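# Slide label strip into track above network jacks

## Task

Take the label strip that stands in the box and slide it into the track over the network jacks until it reaches the end stop, with its printed face turned outward; it must stay seated on its own after the robot lets go, not merely be held there by a gripper.

## Robot and tools

Robot: two arms, left_arm and right_arm, standing on opposite sides of the table. Every pose is given in one scene frame. Its origin is the table centre, +z points up, and the table top is at z = +0.020 m. left_arm's base is at (-0.066, +0.458, +0.054) m on the +y side, and right_arm's base is at (+0.098, -0.494, +0.072) m. The names left and right do not mean sides of any image.

Gripper frame: the fingers point along the gripper's +x axis and close along its y axis. end_effector_position is the point between the finger pads, 3 to 4 cm short of the tips. The reported hand position can be a little wrong, more so at long reach.

The 16-number row is used by both motion tools. It is always 16 plain numbers, even when only one arm moves: left_arm x, y, z, qw, qx, qy, qz, opening, then the same eight numbers for right_arm. x, y, z is an absolute target position for that gripper in metres in the scene frame. qw, qx, qy, qz is an absolute target orientation as a quaternion, w first, also in the scene frame. The opening runs from -1 to +1. +1 is fully open (0.088 m), and empty fingers meet at about -0.80; lower values close no further. Closing fully takes at least about 0.5 s. To hold something, command an opening clearly below the grip_measured reading, and go lower to squeeze harder. The force per pad is about 34 N. A fast close can hit harder.

execute_actions(actions): actions is a list of actions, run in order. Each action is a table of 1 to 15 rows, and each row is held for one 1/30 s step. If a table is shorter than 15 rows, its last row is kept for the remaining steps. An empty list only returns the state and the images. If any target is more than 0.6 m from where that gripper was, along its own axes, the action is rejected for both arms. If the first action fails this check, or any action is malformed, the whole call is rejected. At each step the controller limits each arm's command to 70 mm and 16 degrees from its measured pose. After that it tracks only that limited pose, so a far target needs several actions. To keep an orientation, resend the same quaternion in every row. Do not copy back the drifted quaternion from the result.

move(target, speed, blocking): target is one 16-number row, giving an absolute pose for each arm. Each gripper moves in a straight line toward its pose, and both arrive together. The move lasts 0.5 to 10 s and stops short if it would take longer. speed is the top path speed in m/s, from 0.002 to 0.5 (default 0.25). Turning may reach twice that value in rad/s. The opening is applied at the start of the move. The paths do not avoid obstacles or the other arm. Faster contact hits harder, and a target set further past a contact presses harder. With blocking=false the call returns after 0.5 s while the arm keeps going. Use wait(0) to check on it, or stop() to brake it. Other moves and execute_actions are refused until the move has ended. The result adds a move: line. It names the ending (done, off_target, moving, held, fault) and any limits that acted. limits=paced means the pose was clipped. limits=held means some steps were blocked, and a fast jump may follow. The line also gives each gripper's distance from its pose.

wait(seconds): from 0 to 10 s. The arms keep their last command and a running move continues. stop(): brakes the running move, which needs room to stop; the fingers keep moving. zoom_image(camera, region): gives a closer look at part of a camera's latest image. region is [x0, y0, x1, y1] in pixels, at most 504 by 504. The cameras are cam_head_left, cam_head_right, cam_high, cam_low, cam_left_wrist and cam_right_wrist, each 504x504. read_manual(section): returns only the licence texts. finished_scene(scene): ends the current scene, given by its number, and cannot be undone. The goal must hold by itself at that point.

Result lines: the state line, left_arm: … | right_arm: …, gives each gripper's position, quaternion and velocities. Hand target shows the pose the controller is now driving toward. grip_measured shows the finger opening on the command scale and can be off by about 1 mm. Joint positions ends with the opening in metres. A pose unreachable line means a clearance check changed or blocked that arm's command. MOTOR HOT warns from 50 °C. At 95 °C an OVER-TEMPERATURE FAULT holds the arm, and if it does not cool the arm may lose power and go limp. A torque fault, from a joint reaching its load limit, freezes that arm for 10 s and drops the rest of the call. The load limits in N m are: waist 18.2, shoulder 22.5, elbow 22.4, wrist pitch 5.92, wrist yaw 5.9, wrist roll 5.54.

Joint ranges in rad: waist ±3.054, shoulder 0 to 3.142, elbow 0 to 2.356, wrist pitch ±1.571, wrist yaw ±1.571, wrist roll ±3.142. Joint friction can leave the gripper short of its target or slightly tilted, and small moves may not happen at all. Check the pose after each move and correct any tilt. To keep an arm still, resend its last reported pose and the opening you want.

Avoid the following. Do not let the arms collide or press on each other; each mount counts as part of its arm. Do not drop anything or knock objects off the table. Avoid slams, hard pushes and hard impacts. Expect occasional brief tugs on a held part or pushes on loose objects.

Each tool is called after "Emit:" by a JSON object that holds its "method" and its "body", one argument or row to a line.

## Session

Emit:
{"method": "execute_actions", "body": {
  "actions": []
}}

Scene clock: 0.00 s.
left_arm: end_effector_position=(-0.0355, +0.1417, +0.3775) grip_measured=+1.000 end_effector_quat_wxyz=(+0.740, -0.017, -0.019, -0.672) end_effector_velocity=(+0.003, -0.001, -0.007) end_effector_angular_velocity=(+0.026, +0.012, +0.029) | right_arm: end_effector_position=(-0.0780, -0.2607, +0.1488) grip_measured=+0.991 end_effector_quat_wxyz=(+0.084, +0.448, +0.667, -0.590) end_effector_velocity=(+0.000, -0.002, +0.000) end_effector_angular_velocity=(-0.000, -0.001, +0.008)
Joint positions: left_arm=[ 0.     0.858  0.655  0.254  0.002 -0.     0.088] | right_arm=[ 0.531  1.148  0.387  0.035 -0.272 -2.192  0.088]
Joint velocities: left_arm=[-0.007  0.002 -0.002 -0.022 -0.037 -0.007  0.   ] | right_arm=[-0.002 -0.007 -0.002 -0.007 -0.007 -0.007  0.   ]
Motor temperatures (°C, as the motors report them): left_arm=[22 21 26 24 21 23] | right_arm=[20 28 23 24 23 21]
Heat: left arm: hottest elbow 26 °C (+0.0 °C/min); right arm: hottest shoulder 28 °C (+0.0 °C/min).
Hand target (left_arm): -0.035, +0.142, +0.377; +0.740, -0.017, -0.019, -0.672
Hand target (right_arm): -0.078, -0.261, +0.149; +0.084, +0.448, +0.667, -0.590
camera_calibration (this result's frames):
cam_right_wrist: T_world_to_cam=[[-0.697418, 0.121317, 0.706321, -0.116803], [0.620154, 0.596124, 0.509947, 0.153413], [-0.35919, 0.793674, -0.490983, 0.32138], [0, 0, 0, 1]] pos_world=[-0.0611636, -0.332355, 0.16206]

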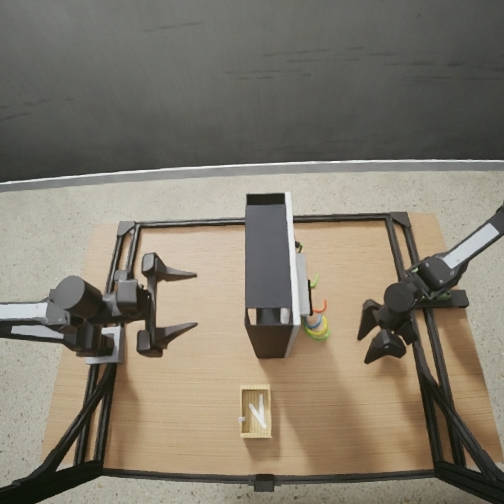

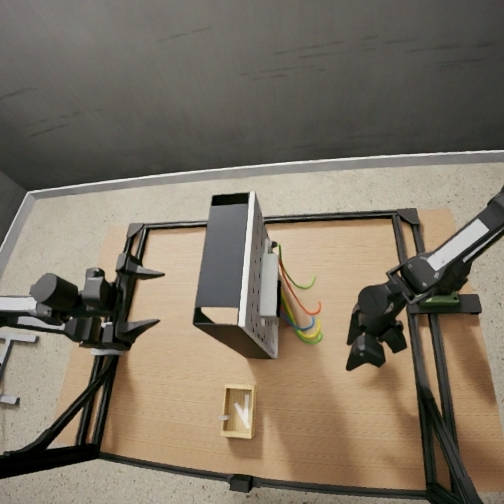

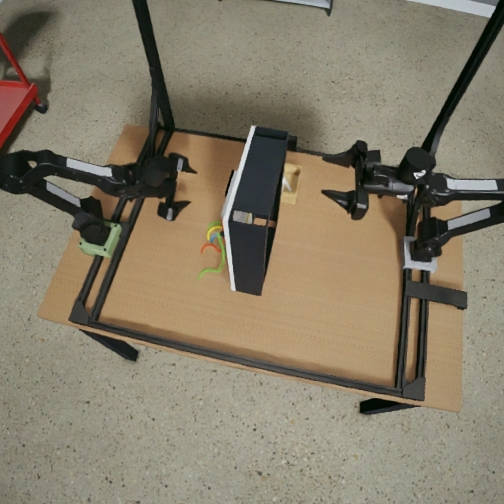

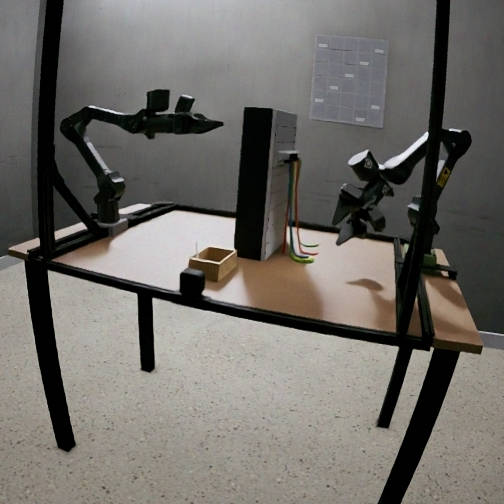

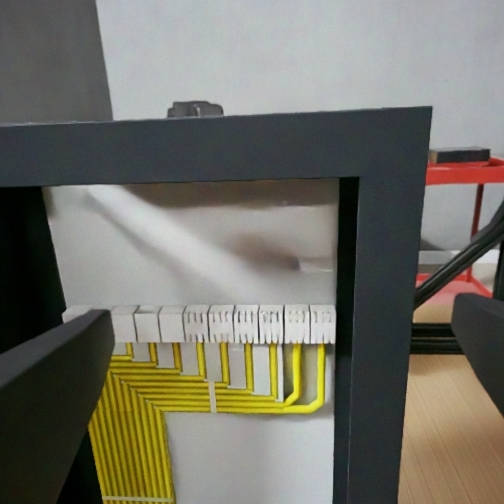

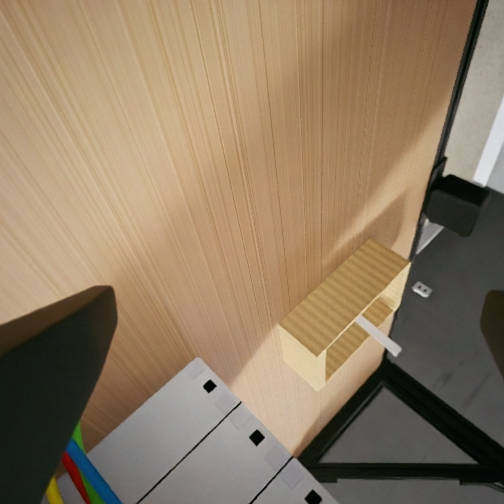

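Emit:
{"method": "move", "body": {
  "target": [-0.25,0.17,0.17,0.696,0.123,0.123,-0.696,-0.2,-0.25,-0.12,0.2,0.696,-0.123,0.123,0.696,-0.2],
  "speed": 0.3
}}

Emit:
{"method": "zoom_image", "body": {
  "camera": "cam_head_right",
  "region": [190,370,270,450]
}}

Scene clock: 9.03 s.
left_arm: end_effector_position=(-0.2485, +0.1721, +0.1668) grip_measured=-0.200 end_effector_quat_wxyz=(+0.696, +0.128, +0.123, -0.696) end_effector_velocity=(+0.002, -0.000, +0.001) end_effector_angular_velocity=(-0.010, +0.002, +0.019) | right_arm: end_effector_position=(-0.2471, -0.1212, +0.2031) grip_measured=-0.200 end_effector_quat_wxyz=(+0.693, -0.120, +0.124, +0.699) end_effector_velocity=(+0.000, +0.002, +0.000) end_effector_angular_velocity=(-0.004, +0.008, -0.016)
Joint positions: left_arm=[-0.998  1.433  0.48   0.412 -0.825 -0.407  0.029] | right_arm=[1.002 2.026 1.285 0.173 0.887 0.468 0.029]
Joint velocities: left_arm=[-0.002  0.002 -0.002  0.007 -0.022 -0.007 -0.   ] | right_arm=[-0.002  0.007  0.017 -0.022  0.007  0.022 -0.   ]
Motor temperatures (°C, as the motors report them): left_arm=[22 22 27 26 21 23] | right_arm=[20 29 24 24 23 21]
Heat: left arm: hottest elbow 27 °C (+6.6 °C/min); right arm: hottest shoulder 29 °C (+6.6 °C/min).
Hand target (left_arm): -0.251, +0.171, +0.169; +0.696, +0.123, +0.124, -0.696
Hand target (right_arm): -0.250, -0.120, +0.200; +0.695, -0.121, +0.124, +0.698
Off the commanded pose (left_arm): 0.004 m, 1 deg.
Off the commanded pose (right_arm): 0.004 m, 1 deg.
move: done
camera_calibration (this result's frames):
cam_left_wrist: T_world_to_cam=[[-0.998316, 0.0342633, -0.0468069, -0.234107], [0.0578603, 0.645607, -0.761475, 0.0583627], [0.00412827, -0.762901, -0.646503, 0.313178], [0, 0, 0, 1]] pos_world=[-0.238383, 0.209265, 0.235954]
cam_right_wrist: T_world_to_cam=[[0.999414, 0.0164257, -0.0300338, 0.266162], [-0.0107468, -0.682451, -0.730852, 0.0885913], [-0.0325014, 0.730746, -0.681875, 0.288513], [0, 0, 0, 1]] pos_world=[-0.255677, -0.154742, 0.269471]

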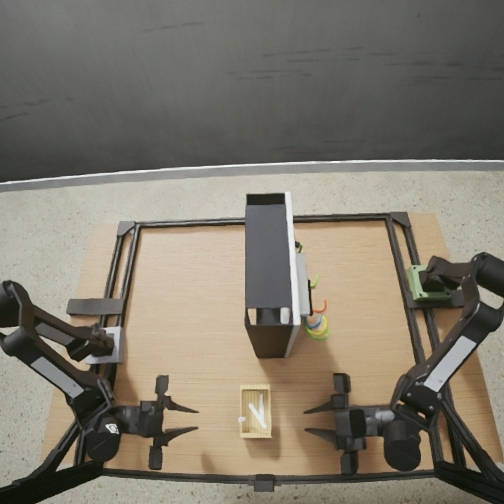

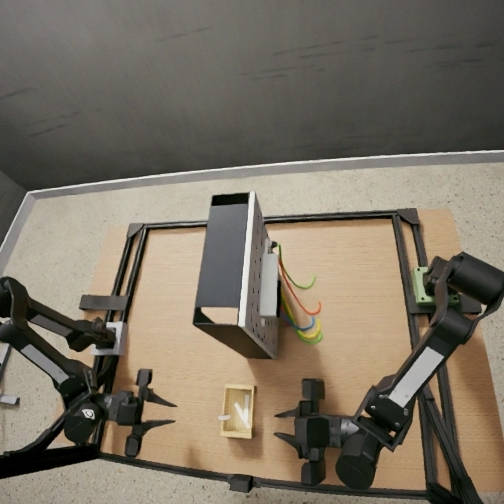

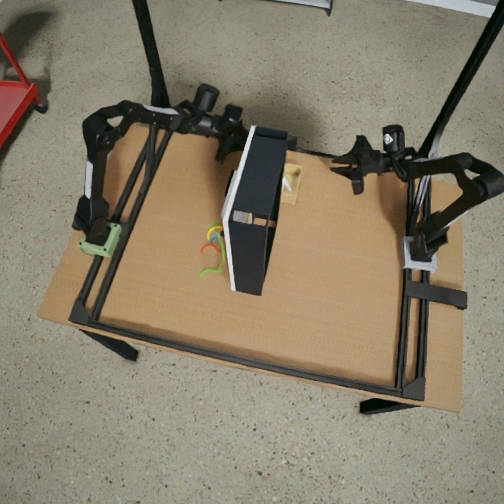

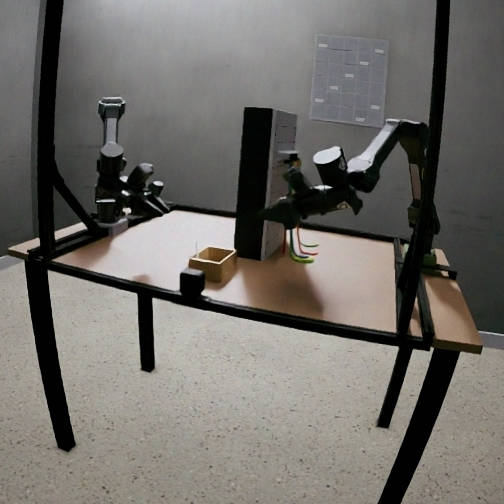

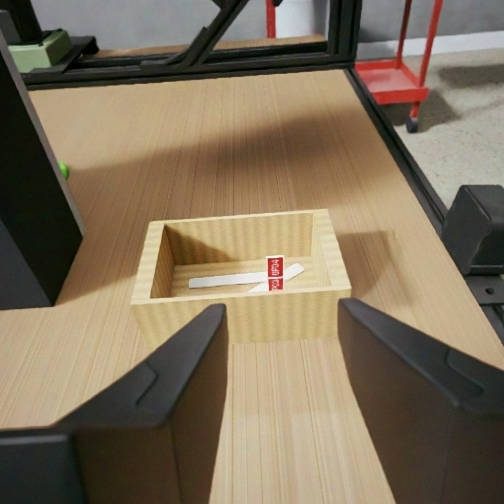

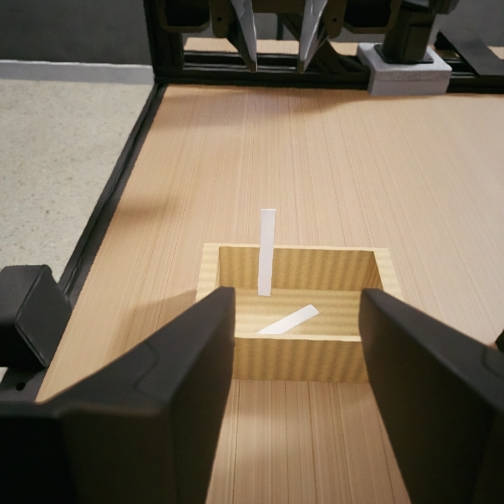

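Region (190, 370, 270, 450) of cam_head_right's 504x504 image, scaled by 6.300, with more detail than that image has.

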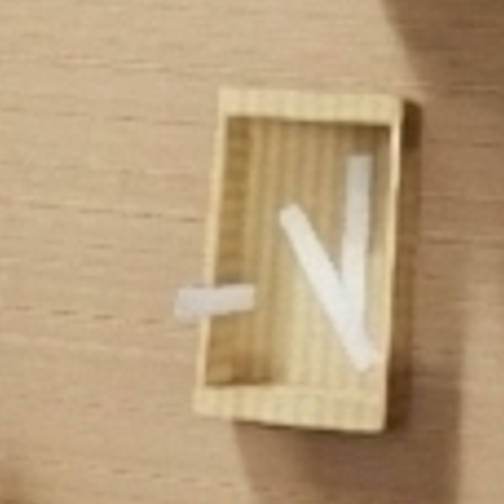

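Emit:
{"method": "move", "body": {
  "target": [-0.25,0.048,0.15,0.5,0.5,0.5,-0.5,-0.2,-0.27,-0.17,0.2,0.349,-0.682,-0.615,0.187,-0.2],
  "speed": 0.3
}}

Emit:
{"method": "zoom_image", "body": {
  "camera": "cam_low",
  "region": [150,190,250,290]
}}

Scene clock: 26.37 s.
left_arm: end_effector_position=(-0.2492, +0.0497, +0.1506) grip_measured=-0.200 end_effector_quat_wxyz=(+0.503, +0.498, +0.500, -0.500) end_effector_velocity=(-0.001, -0.003, +0.005) end_effector_angular_velocity=(-0.020, -0.015, -0.015) | right_arm: end_effector_position=(-0.2686, -0.1689, +0.2102) grip_measured=-0.200 end_effector_quat_wxyz=(-0.342, +0.681, +0.610, -0.216) end_effector_velocity=(-0.001, +0.001, +0.005) end_effector_angular_velocity=(+0.016, -0.001, +0.015)
Joint positions: left_arm=[-0.521  2.292  2.104 -1.378 -0.004 -0.428  0.029] | right_arm=[ 1.167  2.373  1.243  1.576  1.283 -2.745  0.029]
Joint velocities: left_arm=[-0.007  0.002  0.022 -0.007 -0.022  0.007 -0.   ] | right_arm=[-0.002 -0.002  0.002  0.022 -0.022 -0.022  0.   ]
Motor temperatures (°C, as the motors report them): left_arm=[22 23 29 27 21 23] | right_arm=[20 31 27 25 23 21]
Heat: left arm: hottest elbow 29 °C (+6.8 °C/min); right arm: hottest shoulder 31 °C (+6.8 °C/min).
Hand target (left_arm): -0.250, +0.048, +0.148; +0.500, +0.499, +0.501, -0.500
Hand target (right_arm): -0.269, -0.170, +0.201; -0.329, +0.683, +0.617, -0.210
Off the commanded pose (left_arm): 0.002 m, 0 deg.
Off the commanded pose (right_arm): 0.010 m, 3 deg.
joint sent to its limit (right arm) — the command would take joint 4 (wrist pitch) past its upper limit, so that joint was sent only as far as its limit.
move: off_target (right_arm)
camera_calibration (this result's frames):
cam_left_wrist: T_world_to_cam=[[-0.998946, 0.0435271, 0.0145591, -0.241248], [0.0458895, 0.941278, 0.3345, -0.057623], [0.000855667, 0.334816, -0.942283, 0.19853], [0, 0, 0, 1]] pos_world=[-0.238519, -0.00173092, 0.209859]
cam_right_wrist: T_world_to_cam=[[-0.666919, 0.0342888, 0.744341, -0.318696], [0.598232, -0.570901, 0.562308, -0.0284573], [0.444226, 0.820302, 0.360232, 0.251613], [0, 0, 0, 1]] pos_world=[-0.307293, -0.211717, 0.162581]

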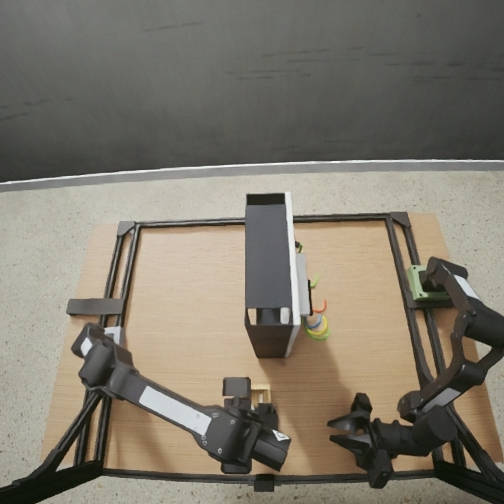

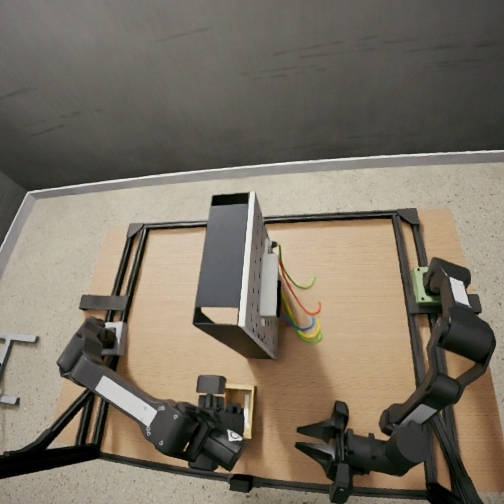

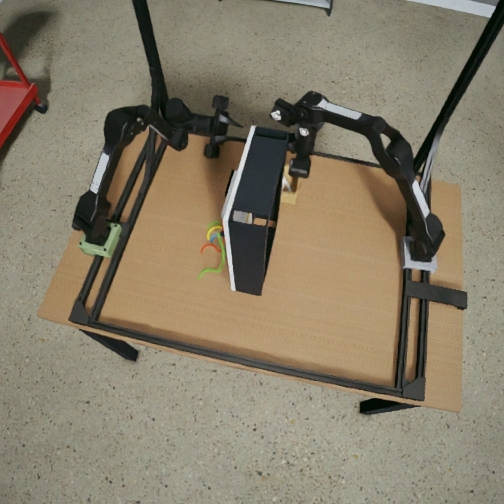

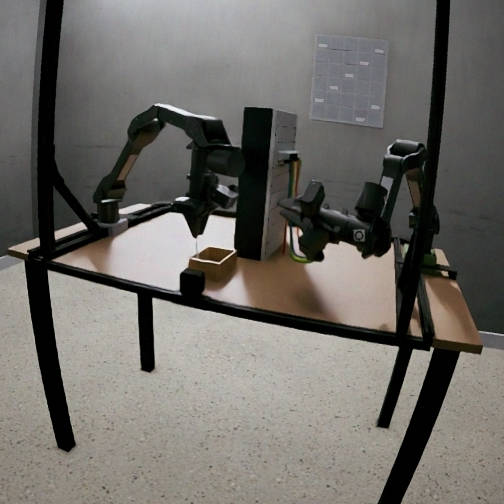

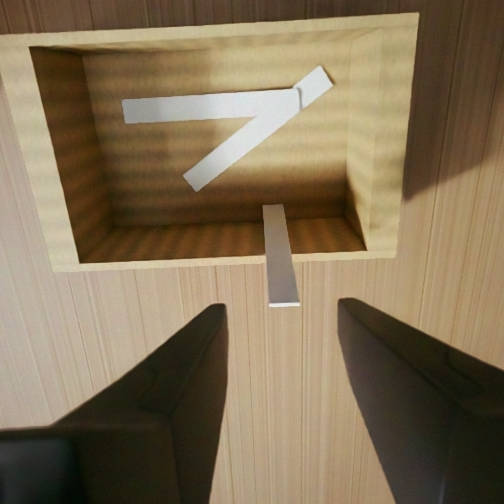

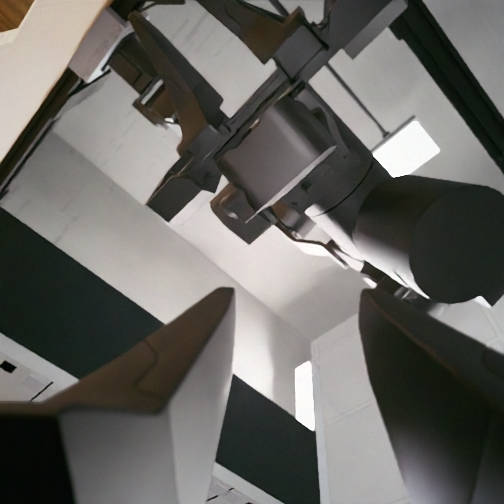

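Region (150, 190, 250, 290) of cam_low's 504x504 image, scaled by 5.040, with more detail than that image has.

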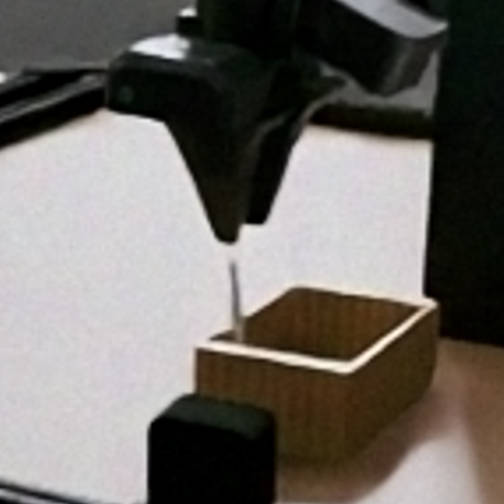

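Emit:
{"method": "move", "body": {
  "target": [-0.2515,0.053,0.121,0.5,0.5,0.5,-0.5,-0.2,-0.25,-0.14,0.22,0.289,-0.5,-0.771,0.271,-0.2],
  "speed": 0.15
}}

Emit:
{"method": "zoom_image", "body": {
  "camera": "cam_low",
  "region": [150,190,250,290]
}}

Scene clock: 36.43 s.
left_arm: end_effector_position=(-0.2503, +0.0505, +0.1208) grip_measured=-0.200 end_effector_quat_wxyz=(+0.502, +0.499, +0.499, -0.500) end_effector_velocity=(+0.001, +0.002, +0.000) end_effector_angular_velocity=(+0.004, -0.010, +0.020) | right_arm: end_effector_position=(-0.2521, -0.1395, +0.2163) grip_measured=-0.200 end_effector_quat_wxyz=(-0.286, +0.503, +0.769, -0.271) end_effector_velocity=(-0.005, -0.003, +0.004) end_effector_angular_velocity=(+0.010, -0.009, +0.037)
Joint positions: left_arm=[-0.524  2.294  1.989 -1.264 -0.004 -0.428  0.029] | right_arm=[ 0.974  2.177  0.919  1.461  0.6   -2.462  0.029]
Joint velocities: left_arm=[-0.002 -0.002 -0.002 -0.007 -0.007 -0.022 -0.   ] | right_arm=[ 0.002 -0.012 -0.002 -0.007 -0.037 -0.007 -0.   ]
Motor temperatures (°C, as the motors report them): left_arm=[22 28 30 26 21 23] | right_arm=[20 33 26 25 23 21]
Heat: left arm: hottest elbow 30 °C (+6.6 °C/min); right arm: hottest shoulder 33 °C (+8.2 °C/min).
Hand target (left_arm): -0.251, +0.053, +0.121; +0.500, +0.500, +0.500, -0.500
Hand target (right_arm): -0.250, -0.140, +0.220; -0.288, +0.500, +0.770, -0.272
Off the commanded pose (left_arm): 0.003 m, 0 deg.
Off the commanded pose (right_arm): 0.004 m, 1 deg.
move: done
camera_calibration (this result's frames):
cam_left_wrist: T_world_to_cam=[[-0.998804, 0.046927, 0.0137104, -0.241998], [0.0488029, 0.940415, 0.336508, -0.047883], [0.00289785, 0.336775, -0.941581, 0.170531], [0, 0, 0, 1]] pos_world=[-0.239866, -0.00104443, 0.18]
cam_right_wrist: T_world_to_cam=[[-0.611492, -0.329154, 0.719538, -0.344637], [0.791184, -0.242524, 0.561436, 0.0697247], [-0.0102933, 0.912601, 0.408723, 0.10572], [0, 0, 0, 1]] pos_world=[-0.264819, -0.193009, 0.165623]

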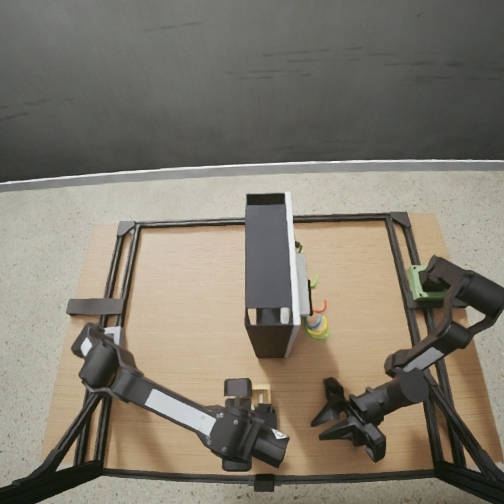

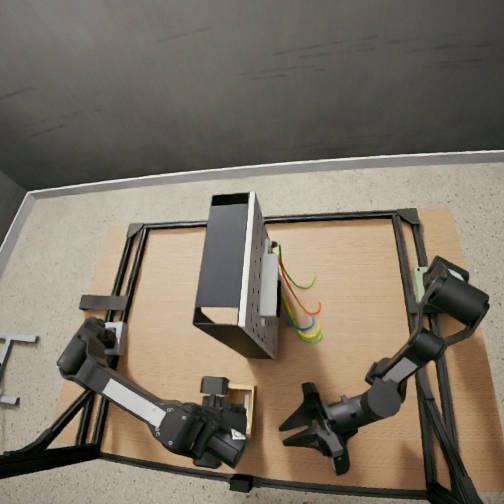

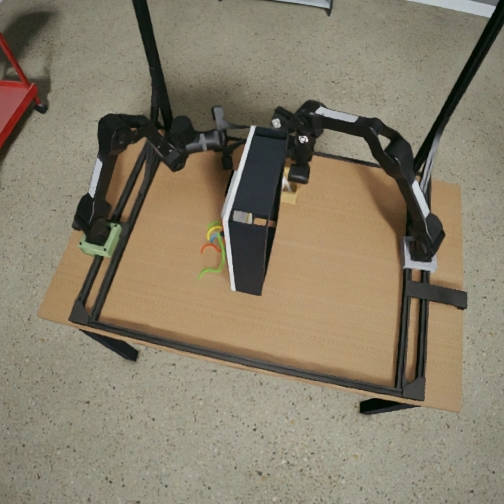

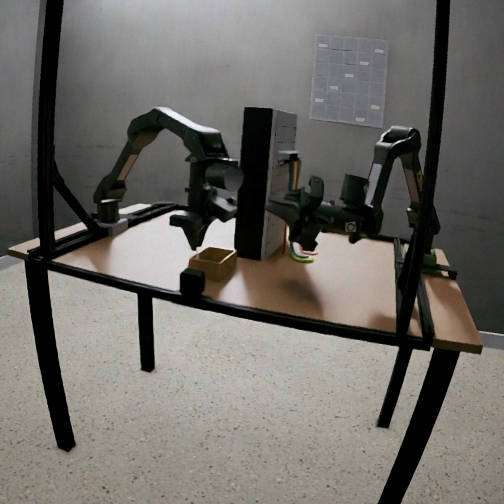

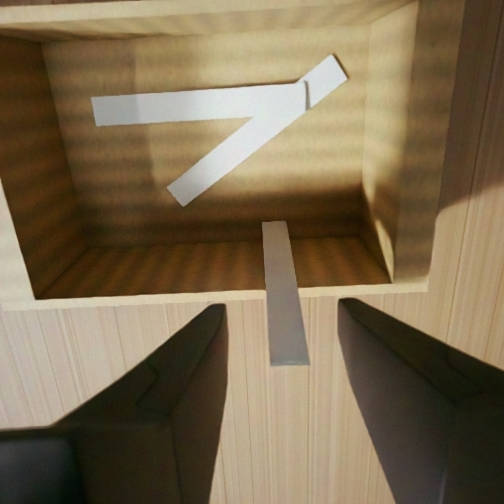

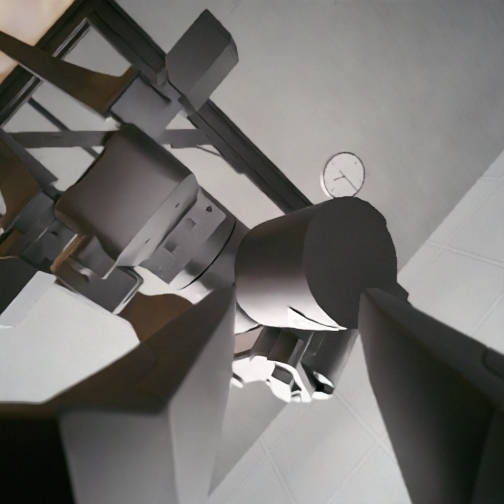

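Region (150, 190, 250, 290) of cam_low's 504x504 image, scaled by 5.040, with more detail than that image has.

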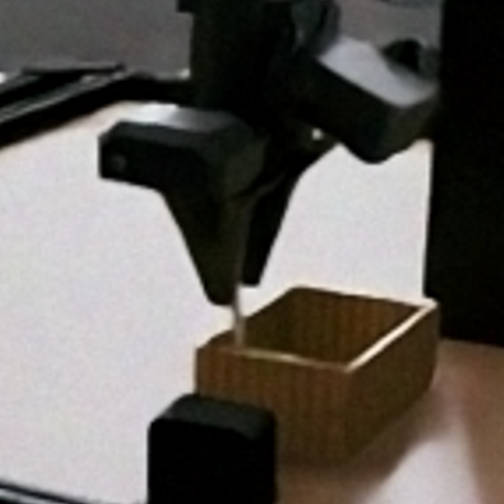

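Emit:
{"method": "execute_actions", "body": {
  "actions": [
    [[-0.2525,0.053,0.121,0.5,0.5,0.5,-0.5,-0.58,-0.25,-0.14,0.22,0.289,-0.5,-0.771,0.271,-0.2]],
    [[-0.2525,0.053,0.121,0.5,0.5,0.5,-0.5,-0.85,-0.25,-0.14,0.22,0.289,-0.5,-0.771,0.271,-0.2]]
  ]
}}

Emit:
{"method": "move", "body": {
  "target": [-0.2525,0.052,0.195,0.5,0.5,0.5,-0.5,-0.85,-0.25,-0.15,0.22,0.289,-0.5,-0.771,0.271,-0.2],
  "speed": 0.07
}}

Emit:
{"method": "move", "body": {
  "target": [-0.25,0.05,0.29,-0.092,0.43,-0.561,-0.701,-0.85,-0.26,-0.1,0.23,0.289,-0.5,-0.771,0.271,-0.2],
  "speed": 0.3
}}

Scene clock: 46.77 s.
left_arm: end_effector_position=(-0.2512, +0.0510, +0.1206) grip_measured=-0.636 end_effector_quat_wxyz=(+0.501, +0.500, +0.498, -0.500) end_effector_velocity=(+0.003, +0.006, -0.001) end_effector_angular_velocity=(+0.027, -0.005, -0.005) | right_arm: end_effector_position=(-0.2518, -0.1394, +0.2175) grip_measured=-0.200 end_effector_quat_wxyz=(-0.288, +0.502, +0.770, -0.271) end_effector_velocity=(-0.001, -0.001, -0.002) end_effector_angular_velocity=(-0.001, -0.019, +0.018)
Joint positions: left_arm=[-0.526  2.294  1.988 -1.263 -0.004 -0.428  0.008] | right_arm=[ 0.973  2.175  0.919  1.465  0.597 -2.462  0.029]
Joint velocities: left_arm=[ 0.002 -0.002 -0.007 -0.022  0.007  0.007  0.   ] | right_arm=[-0.002 -0.002 -0.007 -0.007 -0.022 -0.007 -0.   ]
Motor temperatures (°C, as the motors report them): left_arm=[22 33 29 26 21 23] | right_arm=[20 35 25 26 23 21]
Heat: left arm: hottest shoulder 33 °C (+9.0 °C/min); right arm: hottest shoulder 35 °C (+9.0 °C/min).
Hand target (left_arm): -0.253, +0.053, +0.121; +0.500, +0.500, +0.500, -0.500
Hand target (right_arm): -0.250, -0.140, +0.220; -0.289, +0.500, +0.770, -0.271
Off the commanded pose (left_arm): 0.002 m, 0 deg.
Off the commanded pose (right_arm): 0.003 m, 0 deg.
camera_calibration (this result's frames):
cam_left_wrist: T_world_to_cam=[[-0.998696, 0.0492083, 0.0135693, -0.242983], [0.0509019, 0.940184, 0.336843, -0.0477553], [0.0038178, 0.337094, -0.941463, 0.170382], [0, 0, 0, 1]] pos_world=[-0.240885, -0.000579216, 0.179791]
cam_right_wrist: T_world_to_cam=[[-0.608051, -0.332395, 0.720963, -0.345181], [0.793834, -0.243099, 0.557431, 0.0702622], [-0.0100216, 0.911272, 0.411683, 0.104427], [0, 0, 0, 1]] pos_world=[-0.264618, -0.192817, 0.166705]

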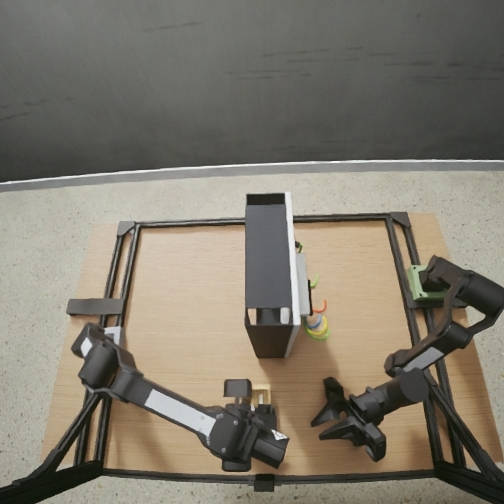

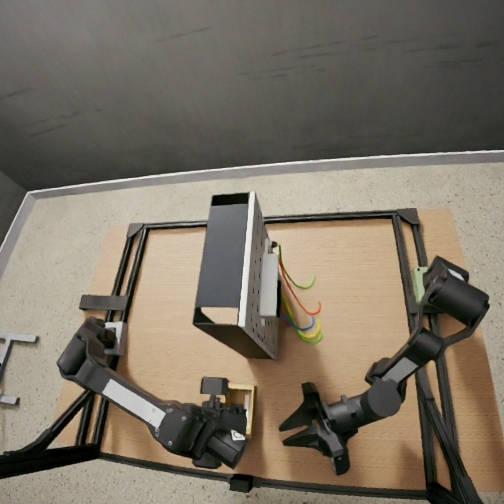

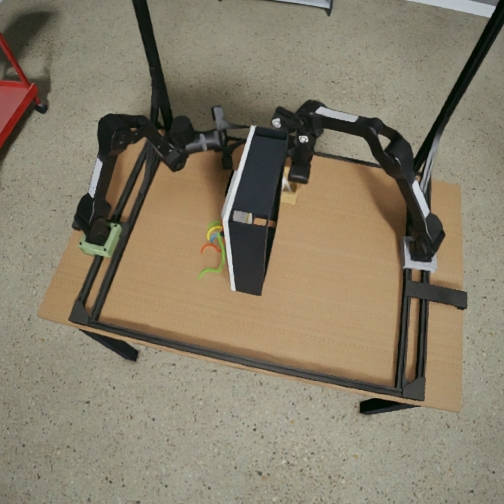

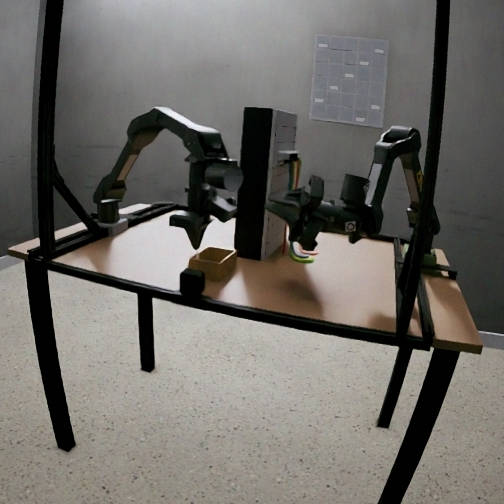

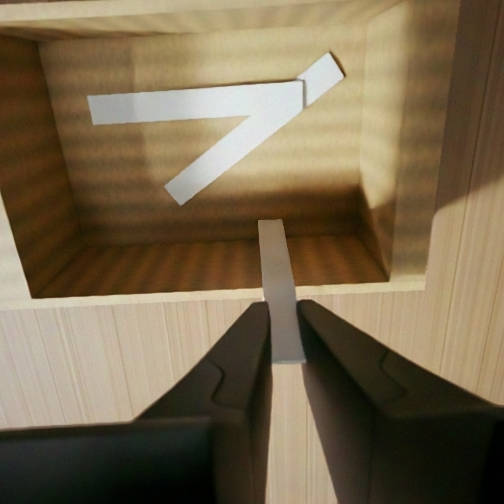

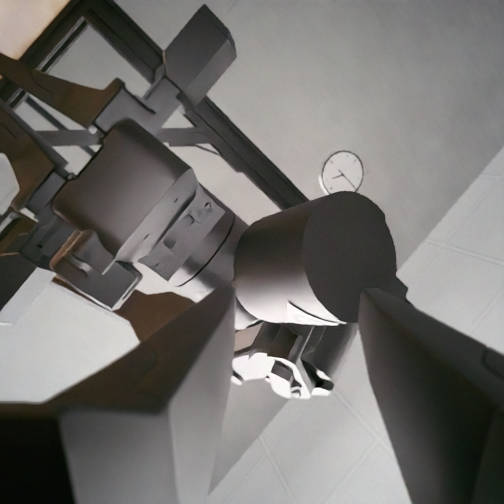

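Scene clock: 48.17 s.
left_arm: end_effector_position=(-0.2503, +0.0531, +0.1972) grip_measured=-0.634 end_effector_quat_wxyz=(+0.503, +0.496, +0.497, -0.504) end_effector_velocity=(+0.000, +0.000, -0.001) end_effector_angular_velocity=(+0.004, -0.010, +0.005) | right_arm: end_effector_position=(-0.2522, -0.1478, +0.2157) grip_measured=-0.200 end_effector_quat_wxyz=(-0.286, +0.499, +0.771, -0.272) end_effector_velocity=(+0.003, +0.001, +0.000) end_effector_angular_velocity=(+0.005, -0.006, -0.001)
Joint positions: left_arm=[-0.526  2.304  2.312 -1.564 -0.004 -0.428  0.008] | right_arm=[ 0.989  2.17   0.895  1.483  0.606 -2.464  0.029]
Joint velocities: left_arm=[-0.002  0.007  0.007 -0.007 -0.007 -0.007  0.001] | right_arm=[-0.007 -0.002 -0.007  0.007 -0.007 -0.007  0.   ]
Motor temperatures (°C, as the motors report them): left_arm=[22 34 30 26 21 23] | right_arm=[20 35 25 26 23 21]
Heat: left arm: hottest shoulder 34 °C (+10.0 °C/min); right arm: hottest shoulder 35 °C (+8.7 °C/min).
Hand target (left_arm): -0.253, +0.052, +0.195; +0.501, +0.496, +0.499, -0.504
Hand target (right_arm): -0.250, -0.150, +0.220; -0.289, +0.500, +0.770, -0.271
Off the commanded pose (left_arm): 0.003 m, 1 deg.
Off the commanded pose (right_arm): 0.005 m, 0 deg.
joint sent to its limit (left arm) — the command would take joint 4 (wrist pitch) past its lower limit, so that joint was sent only as far as its limit.
move: done
camera_calibration (this result's frames):
cam_left_wrist: T_world_to_cam=[[-0.998613, 0.0493904, 0.018225, -0.244072], [0.0526338, 0.943978, 0.325783, -0.0731708], [-0.00111347, 0.32629, -0.945269, 0.241865], [0, 0, 0, 1]] pos_world=[-0.239613, 0.00220812, 0.256914]
cam_right_wrist: T_world_to_cam=[[-0.606208, -0.335924, 0.720879, -0.346895], [0.795118, -0.236263, 0.55854, 0.0706497], [-0.01731, 0.911776, 0.410324, 0.111328], [0, 0, 0, 1]] pos_world=[-0.264538, -0.201344, 0.164928]

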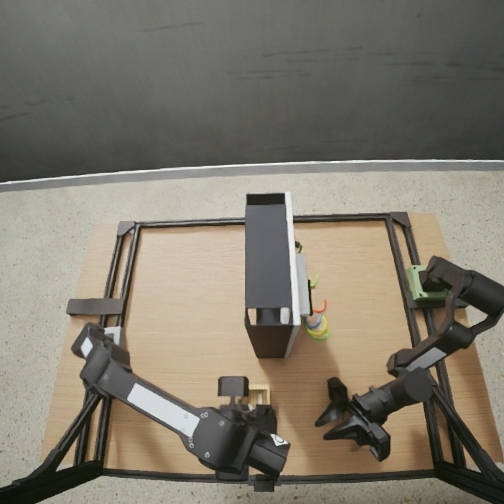

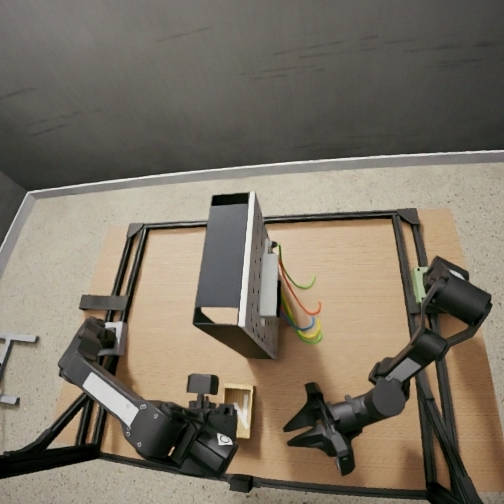

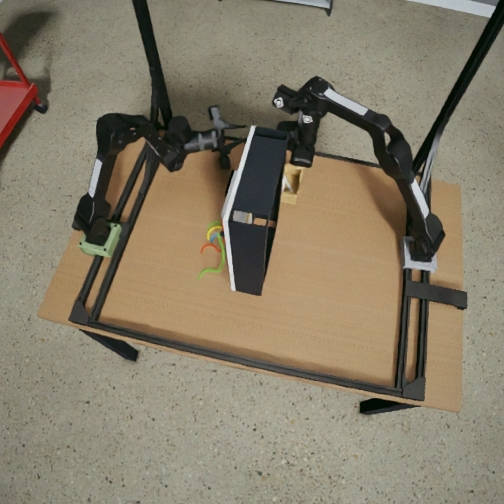

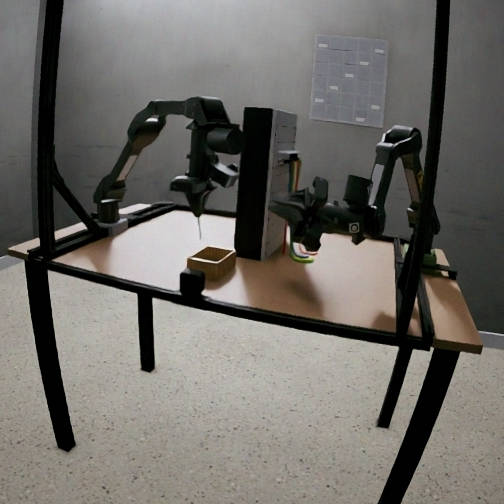

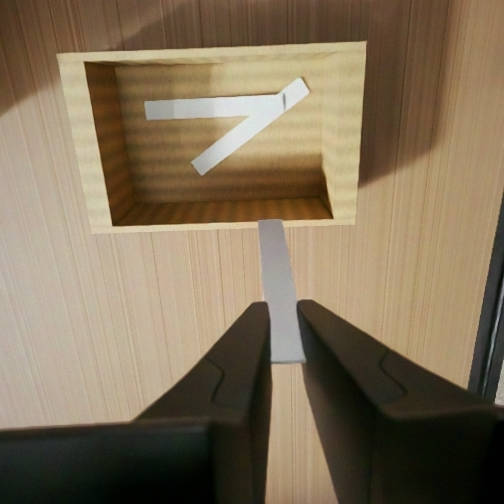

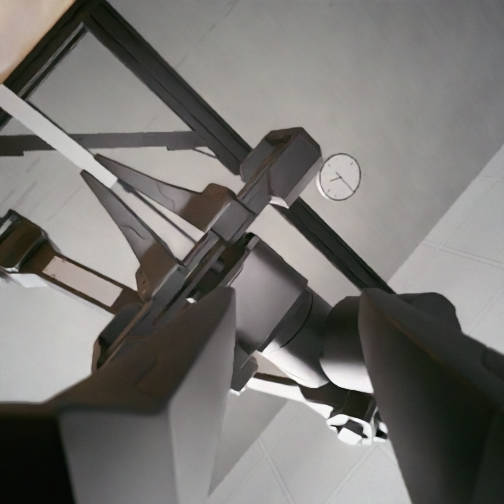

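Scene clock: 53.10 s.
left_arm: end_effector_position=(-0.2499, +0.0525, +0.2908) grip_measured=-0.633 end_effector_quat_wxyz=(-0.092, +0.431, -0.559, -0.702) end_effector_velocity=(-0.001, +0.004, -0.001) end_effector_angular_velocity=(+0.011, -0.013, -0.008) | right_arm: end_effector_position=(-0.2580, -0.1027, +0.2344) grip_measured=-0.200 end_effector_quat_wxyz=(-0.291, +0.500, +0.770, -0.269) end_effector_velocity=(+0.000, +0.000, -0.001) end_effector_angular_velocity=(-0.001, -0.013, +0.003)
Joint positions: left_arm=[-0.353  1.782  1.691 -0.869  0.526  2.19   0.008] | right_arm=[ 0.906  2.188  1.052  1.346  0.532 -2.449  0.029]
Joint velocities: left_arm=[-0.007 -0.002  0.002 -0.022 -0.007  0.007  0.   ] | right_arm=[-0.002 -0.002 -0.002 -0.007 -0.007 -0.007 -0.   ]
Motor temperatures (°C, as the motors report them): left_arm=[22 35 30 26 21 23] | right_arm=[20 35 25 26 23 21]
Heat: left arm: hottest shoulder 35 °C (+10.2 °C/min); right arm: hottest shoulder 35 °C (+7.9 °C/min).
Hand target (left_arm): -0.250, +0.050, +0.291; +0.092, -0.430, +0.562, +0.701
Hand target (right_arm): -0.260, -0.100, +0.230; -0.289, +0.500, +0.771, -0.270
Off the commanded pose (left_arm): 0.003 m, 0 deg.
Off the commanded pose (right_arm): 0.006 m, 0 deg.
move: done
camera_calibration (this result's frames):
cam_left_wrist: T_world_to_cam=[[0.645502, 0.32045, -0.693281, 0.35818], [0.647914, -0.710375, 0.274911, 0.147355], [-0.404394, -0.626642, -0.666172, 0.198662], [0, 0, 0, 1]] pos_world=[-0.246342, 0.114389, 0.340153]
cam_right_wrist: T_world_to_cam=[[-0.605344, -0.336988, 0.721109, -0.34867], [0.795927, -0.247557, 0.552463, 0.0759638], [-0.00765789, 0.90838, 0.418075, 0.0627447], [0, 0, 0, 1]] pos_world=[-0.271046, -0.155688, 0.18323]

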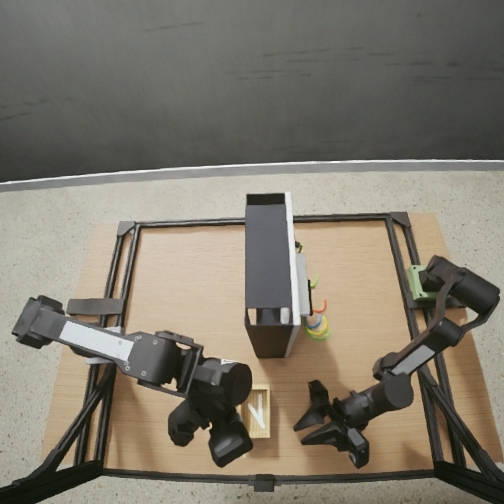

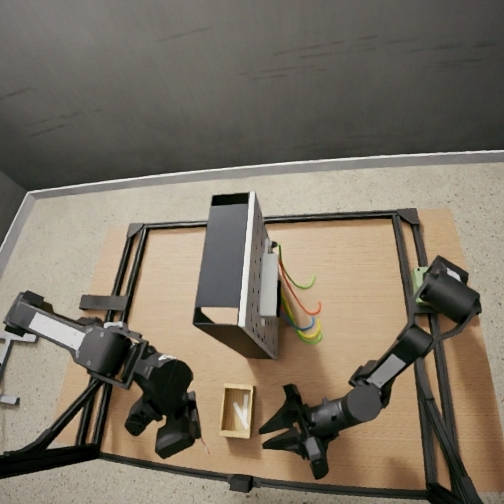

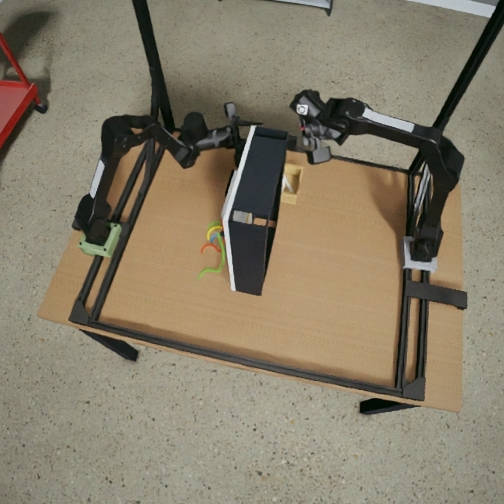

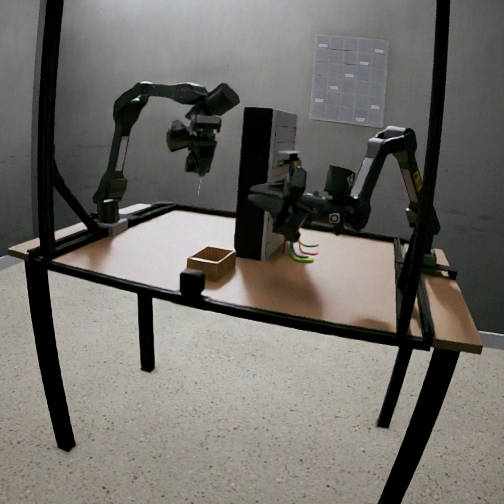

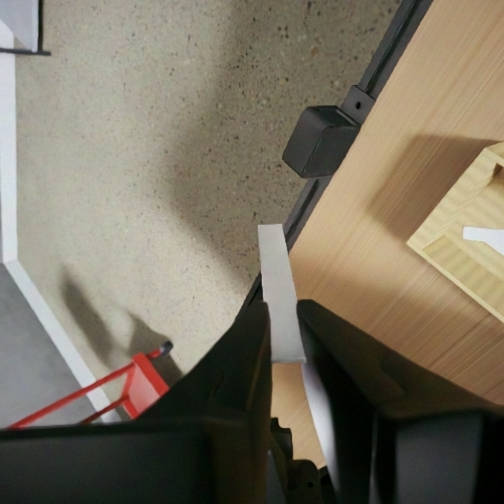

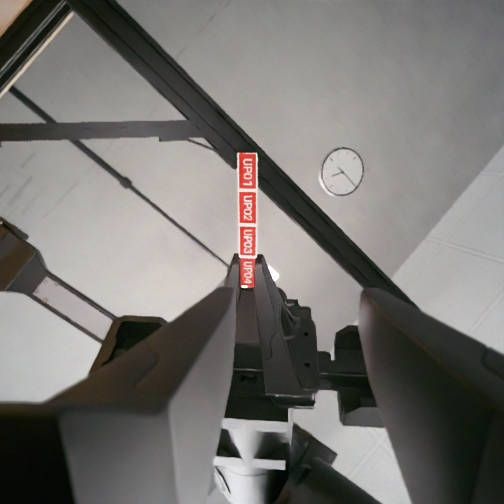

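Emit:
{"method": "move", "body": {
  "target": [-0.24,0.02,0.29,-0.092,0.43,-0.561,-0.701,-0.85,-0.2745,-0.053,0.228,0.289,-0.5,-0.771,0.271,-0.2],
  "speed": 0.08
}}

Emit:
{"method": "zoom_image", "body": {
  "camera": "cam_low",
  "region": [170,140,270,240]
}}

Scene clock: 58.87 s.
left_arm: end_effector_position=(-0.2400, +0.0230, +0.2897) grip_measured=-0.634 end_effector_quat_wxyz=(-0.092, +0.432, -0.559, -0.702) end_effector_velocity=(-0.003, +0.004, +0.002) end_effector_angular_velocity=(+0.020, +0.018, -0.009) | right_arm: end_effector_position=(-0.2724, -0.0557, +0.2336) grip_measured=-0.200 end_effector_quat_wxyz=(-0.292, +0.500, +0.770, -0.269) end_effector_velocity=(-0.002, +0.002, -0.001) end_effector_angular_velocity=(-0.005, -0.017, +0.003)
Joint positions: left_arm=[-0.309  1.896  1.835 -0.92   0.55   2.23   0.008] | right_arm=[ 0.844  2.296  1.263  1.237  0.472 -2.435  0.029]
Joint velocities: left_arm=[-0.002  0.002  0.012 -0.022  0.022 -0.007 -0.   ] | right_arm=[-0.002  0.002  0.012 -0.022 -0.007 -0.007 -0.   ]
Motor temperatures (°C, as the motors report them): left_arm=[22 35 31 26 21 23] | right_arm=[20 35 26 26 23 21]
Heat: left arm: hottest shoulder 35 °C (+9.2 °C/min); right arm: hottest shoulder 35 °C (+7.1 °C/min).
Hand target (left_arm): -0.240, +0.020, +0.290; +0.092, -0.430, +0.561, +0.701
Hand target (right_arm): -0.275, -0.053, +0.228; -0.289, +0.500, +0.771, -0.271
Off the commanded pose (left_arm): 0.003 m, 0 deg.
Off the commanded pose (right_arm): 0.007 m, 0 deg.
move: done
camera_calibration (this result's frames):
cam_left_wrist: T_world_to_cam=[[0.645055, 0.321731, -0.693105, 0.360232], [0.648825, -0.709744, 0.27439, 0.120664], [-0.403647, -0.6267, -0.666571, 0.183707], [0, 0, 0, 1]] pos_world=[-0.236506, 0.0848723, 0.339023]
cam_right_wrist: T_world_to_cam=[[-0.60506, -0.337204, 0.721246, -0.340995], [0.796151, -0.248533, 0.551701, 0.0996954], [-0.00678204, 0.908033, 0.418843, 0.0203192], [0, 0, 0, 1]] pos_world=[-0.285557, -0.108658, 0.182429]

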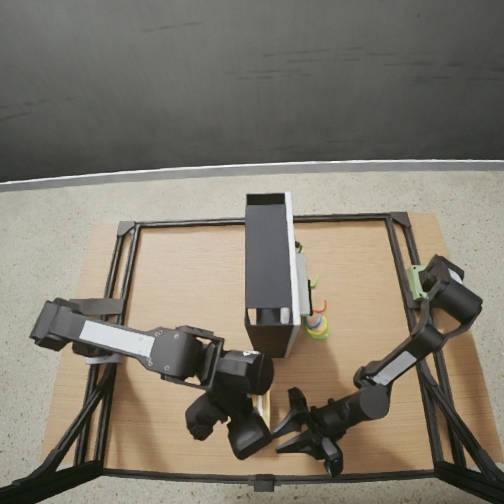

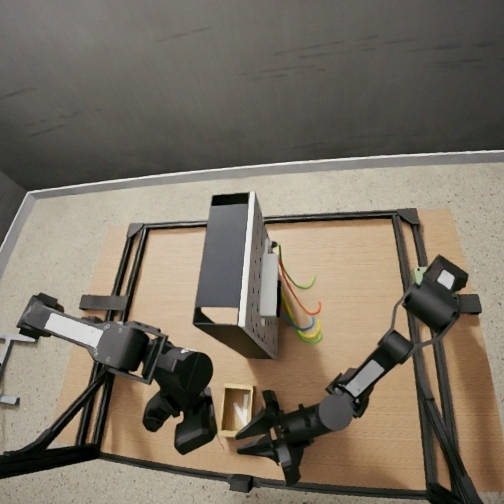

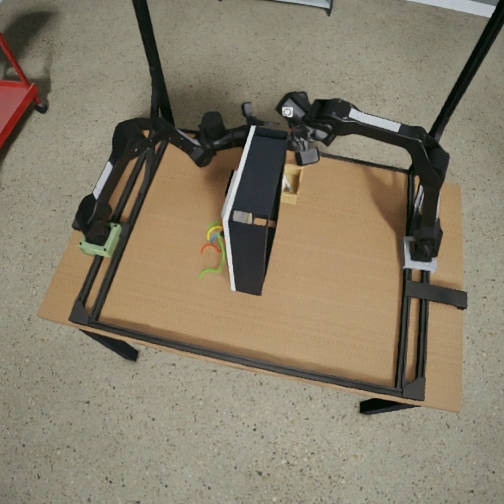

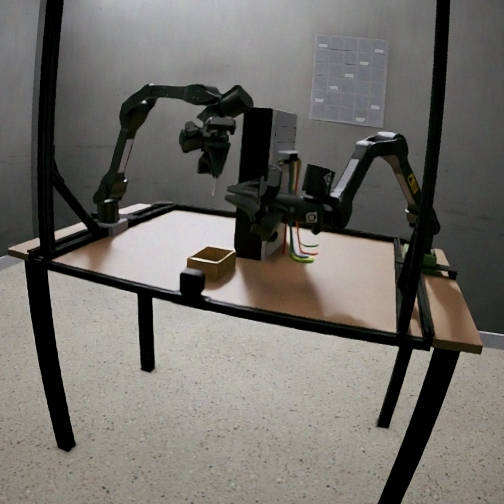

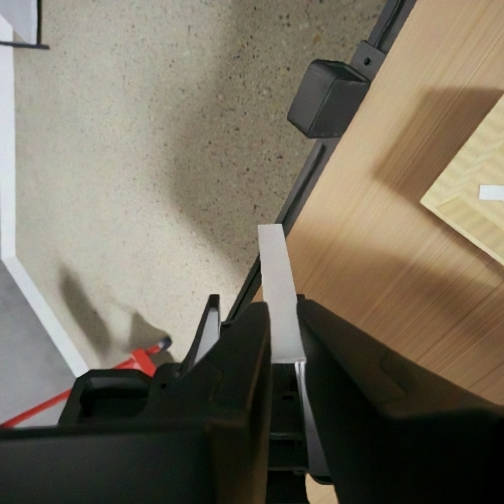

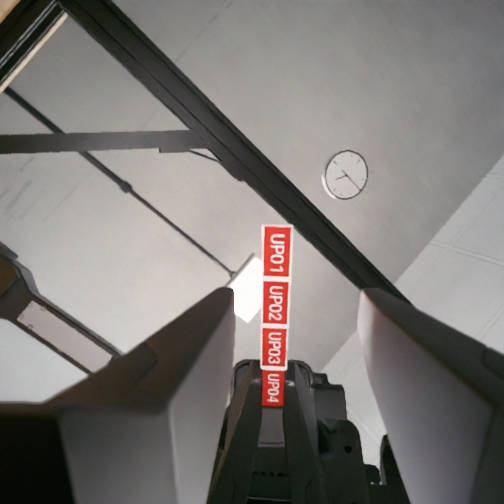

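Region (170, 140, 270, 240) of cam_low's 504x504 image, scaled by 5.040, with more detail than that image has.

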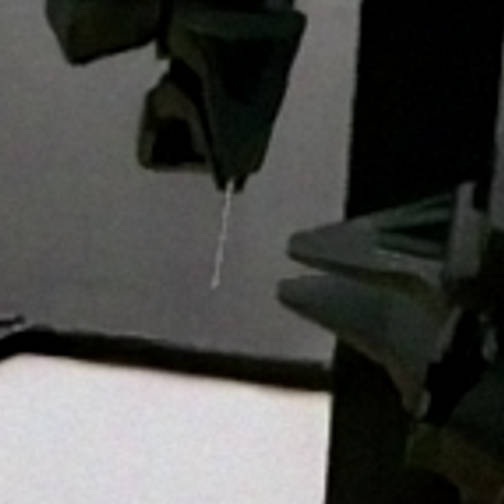

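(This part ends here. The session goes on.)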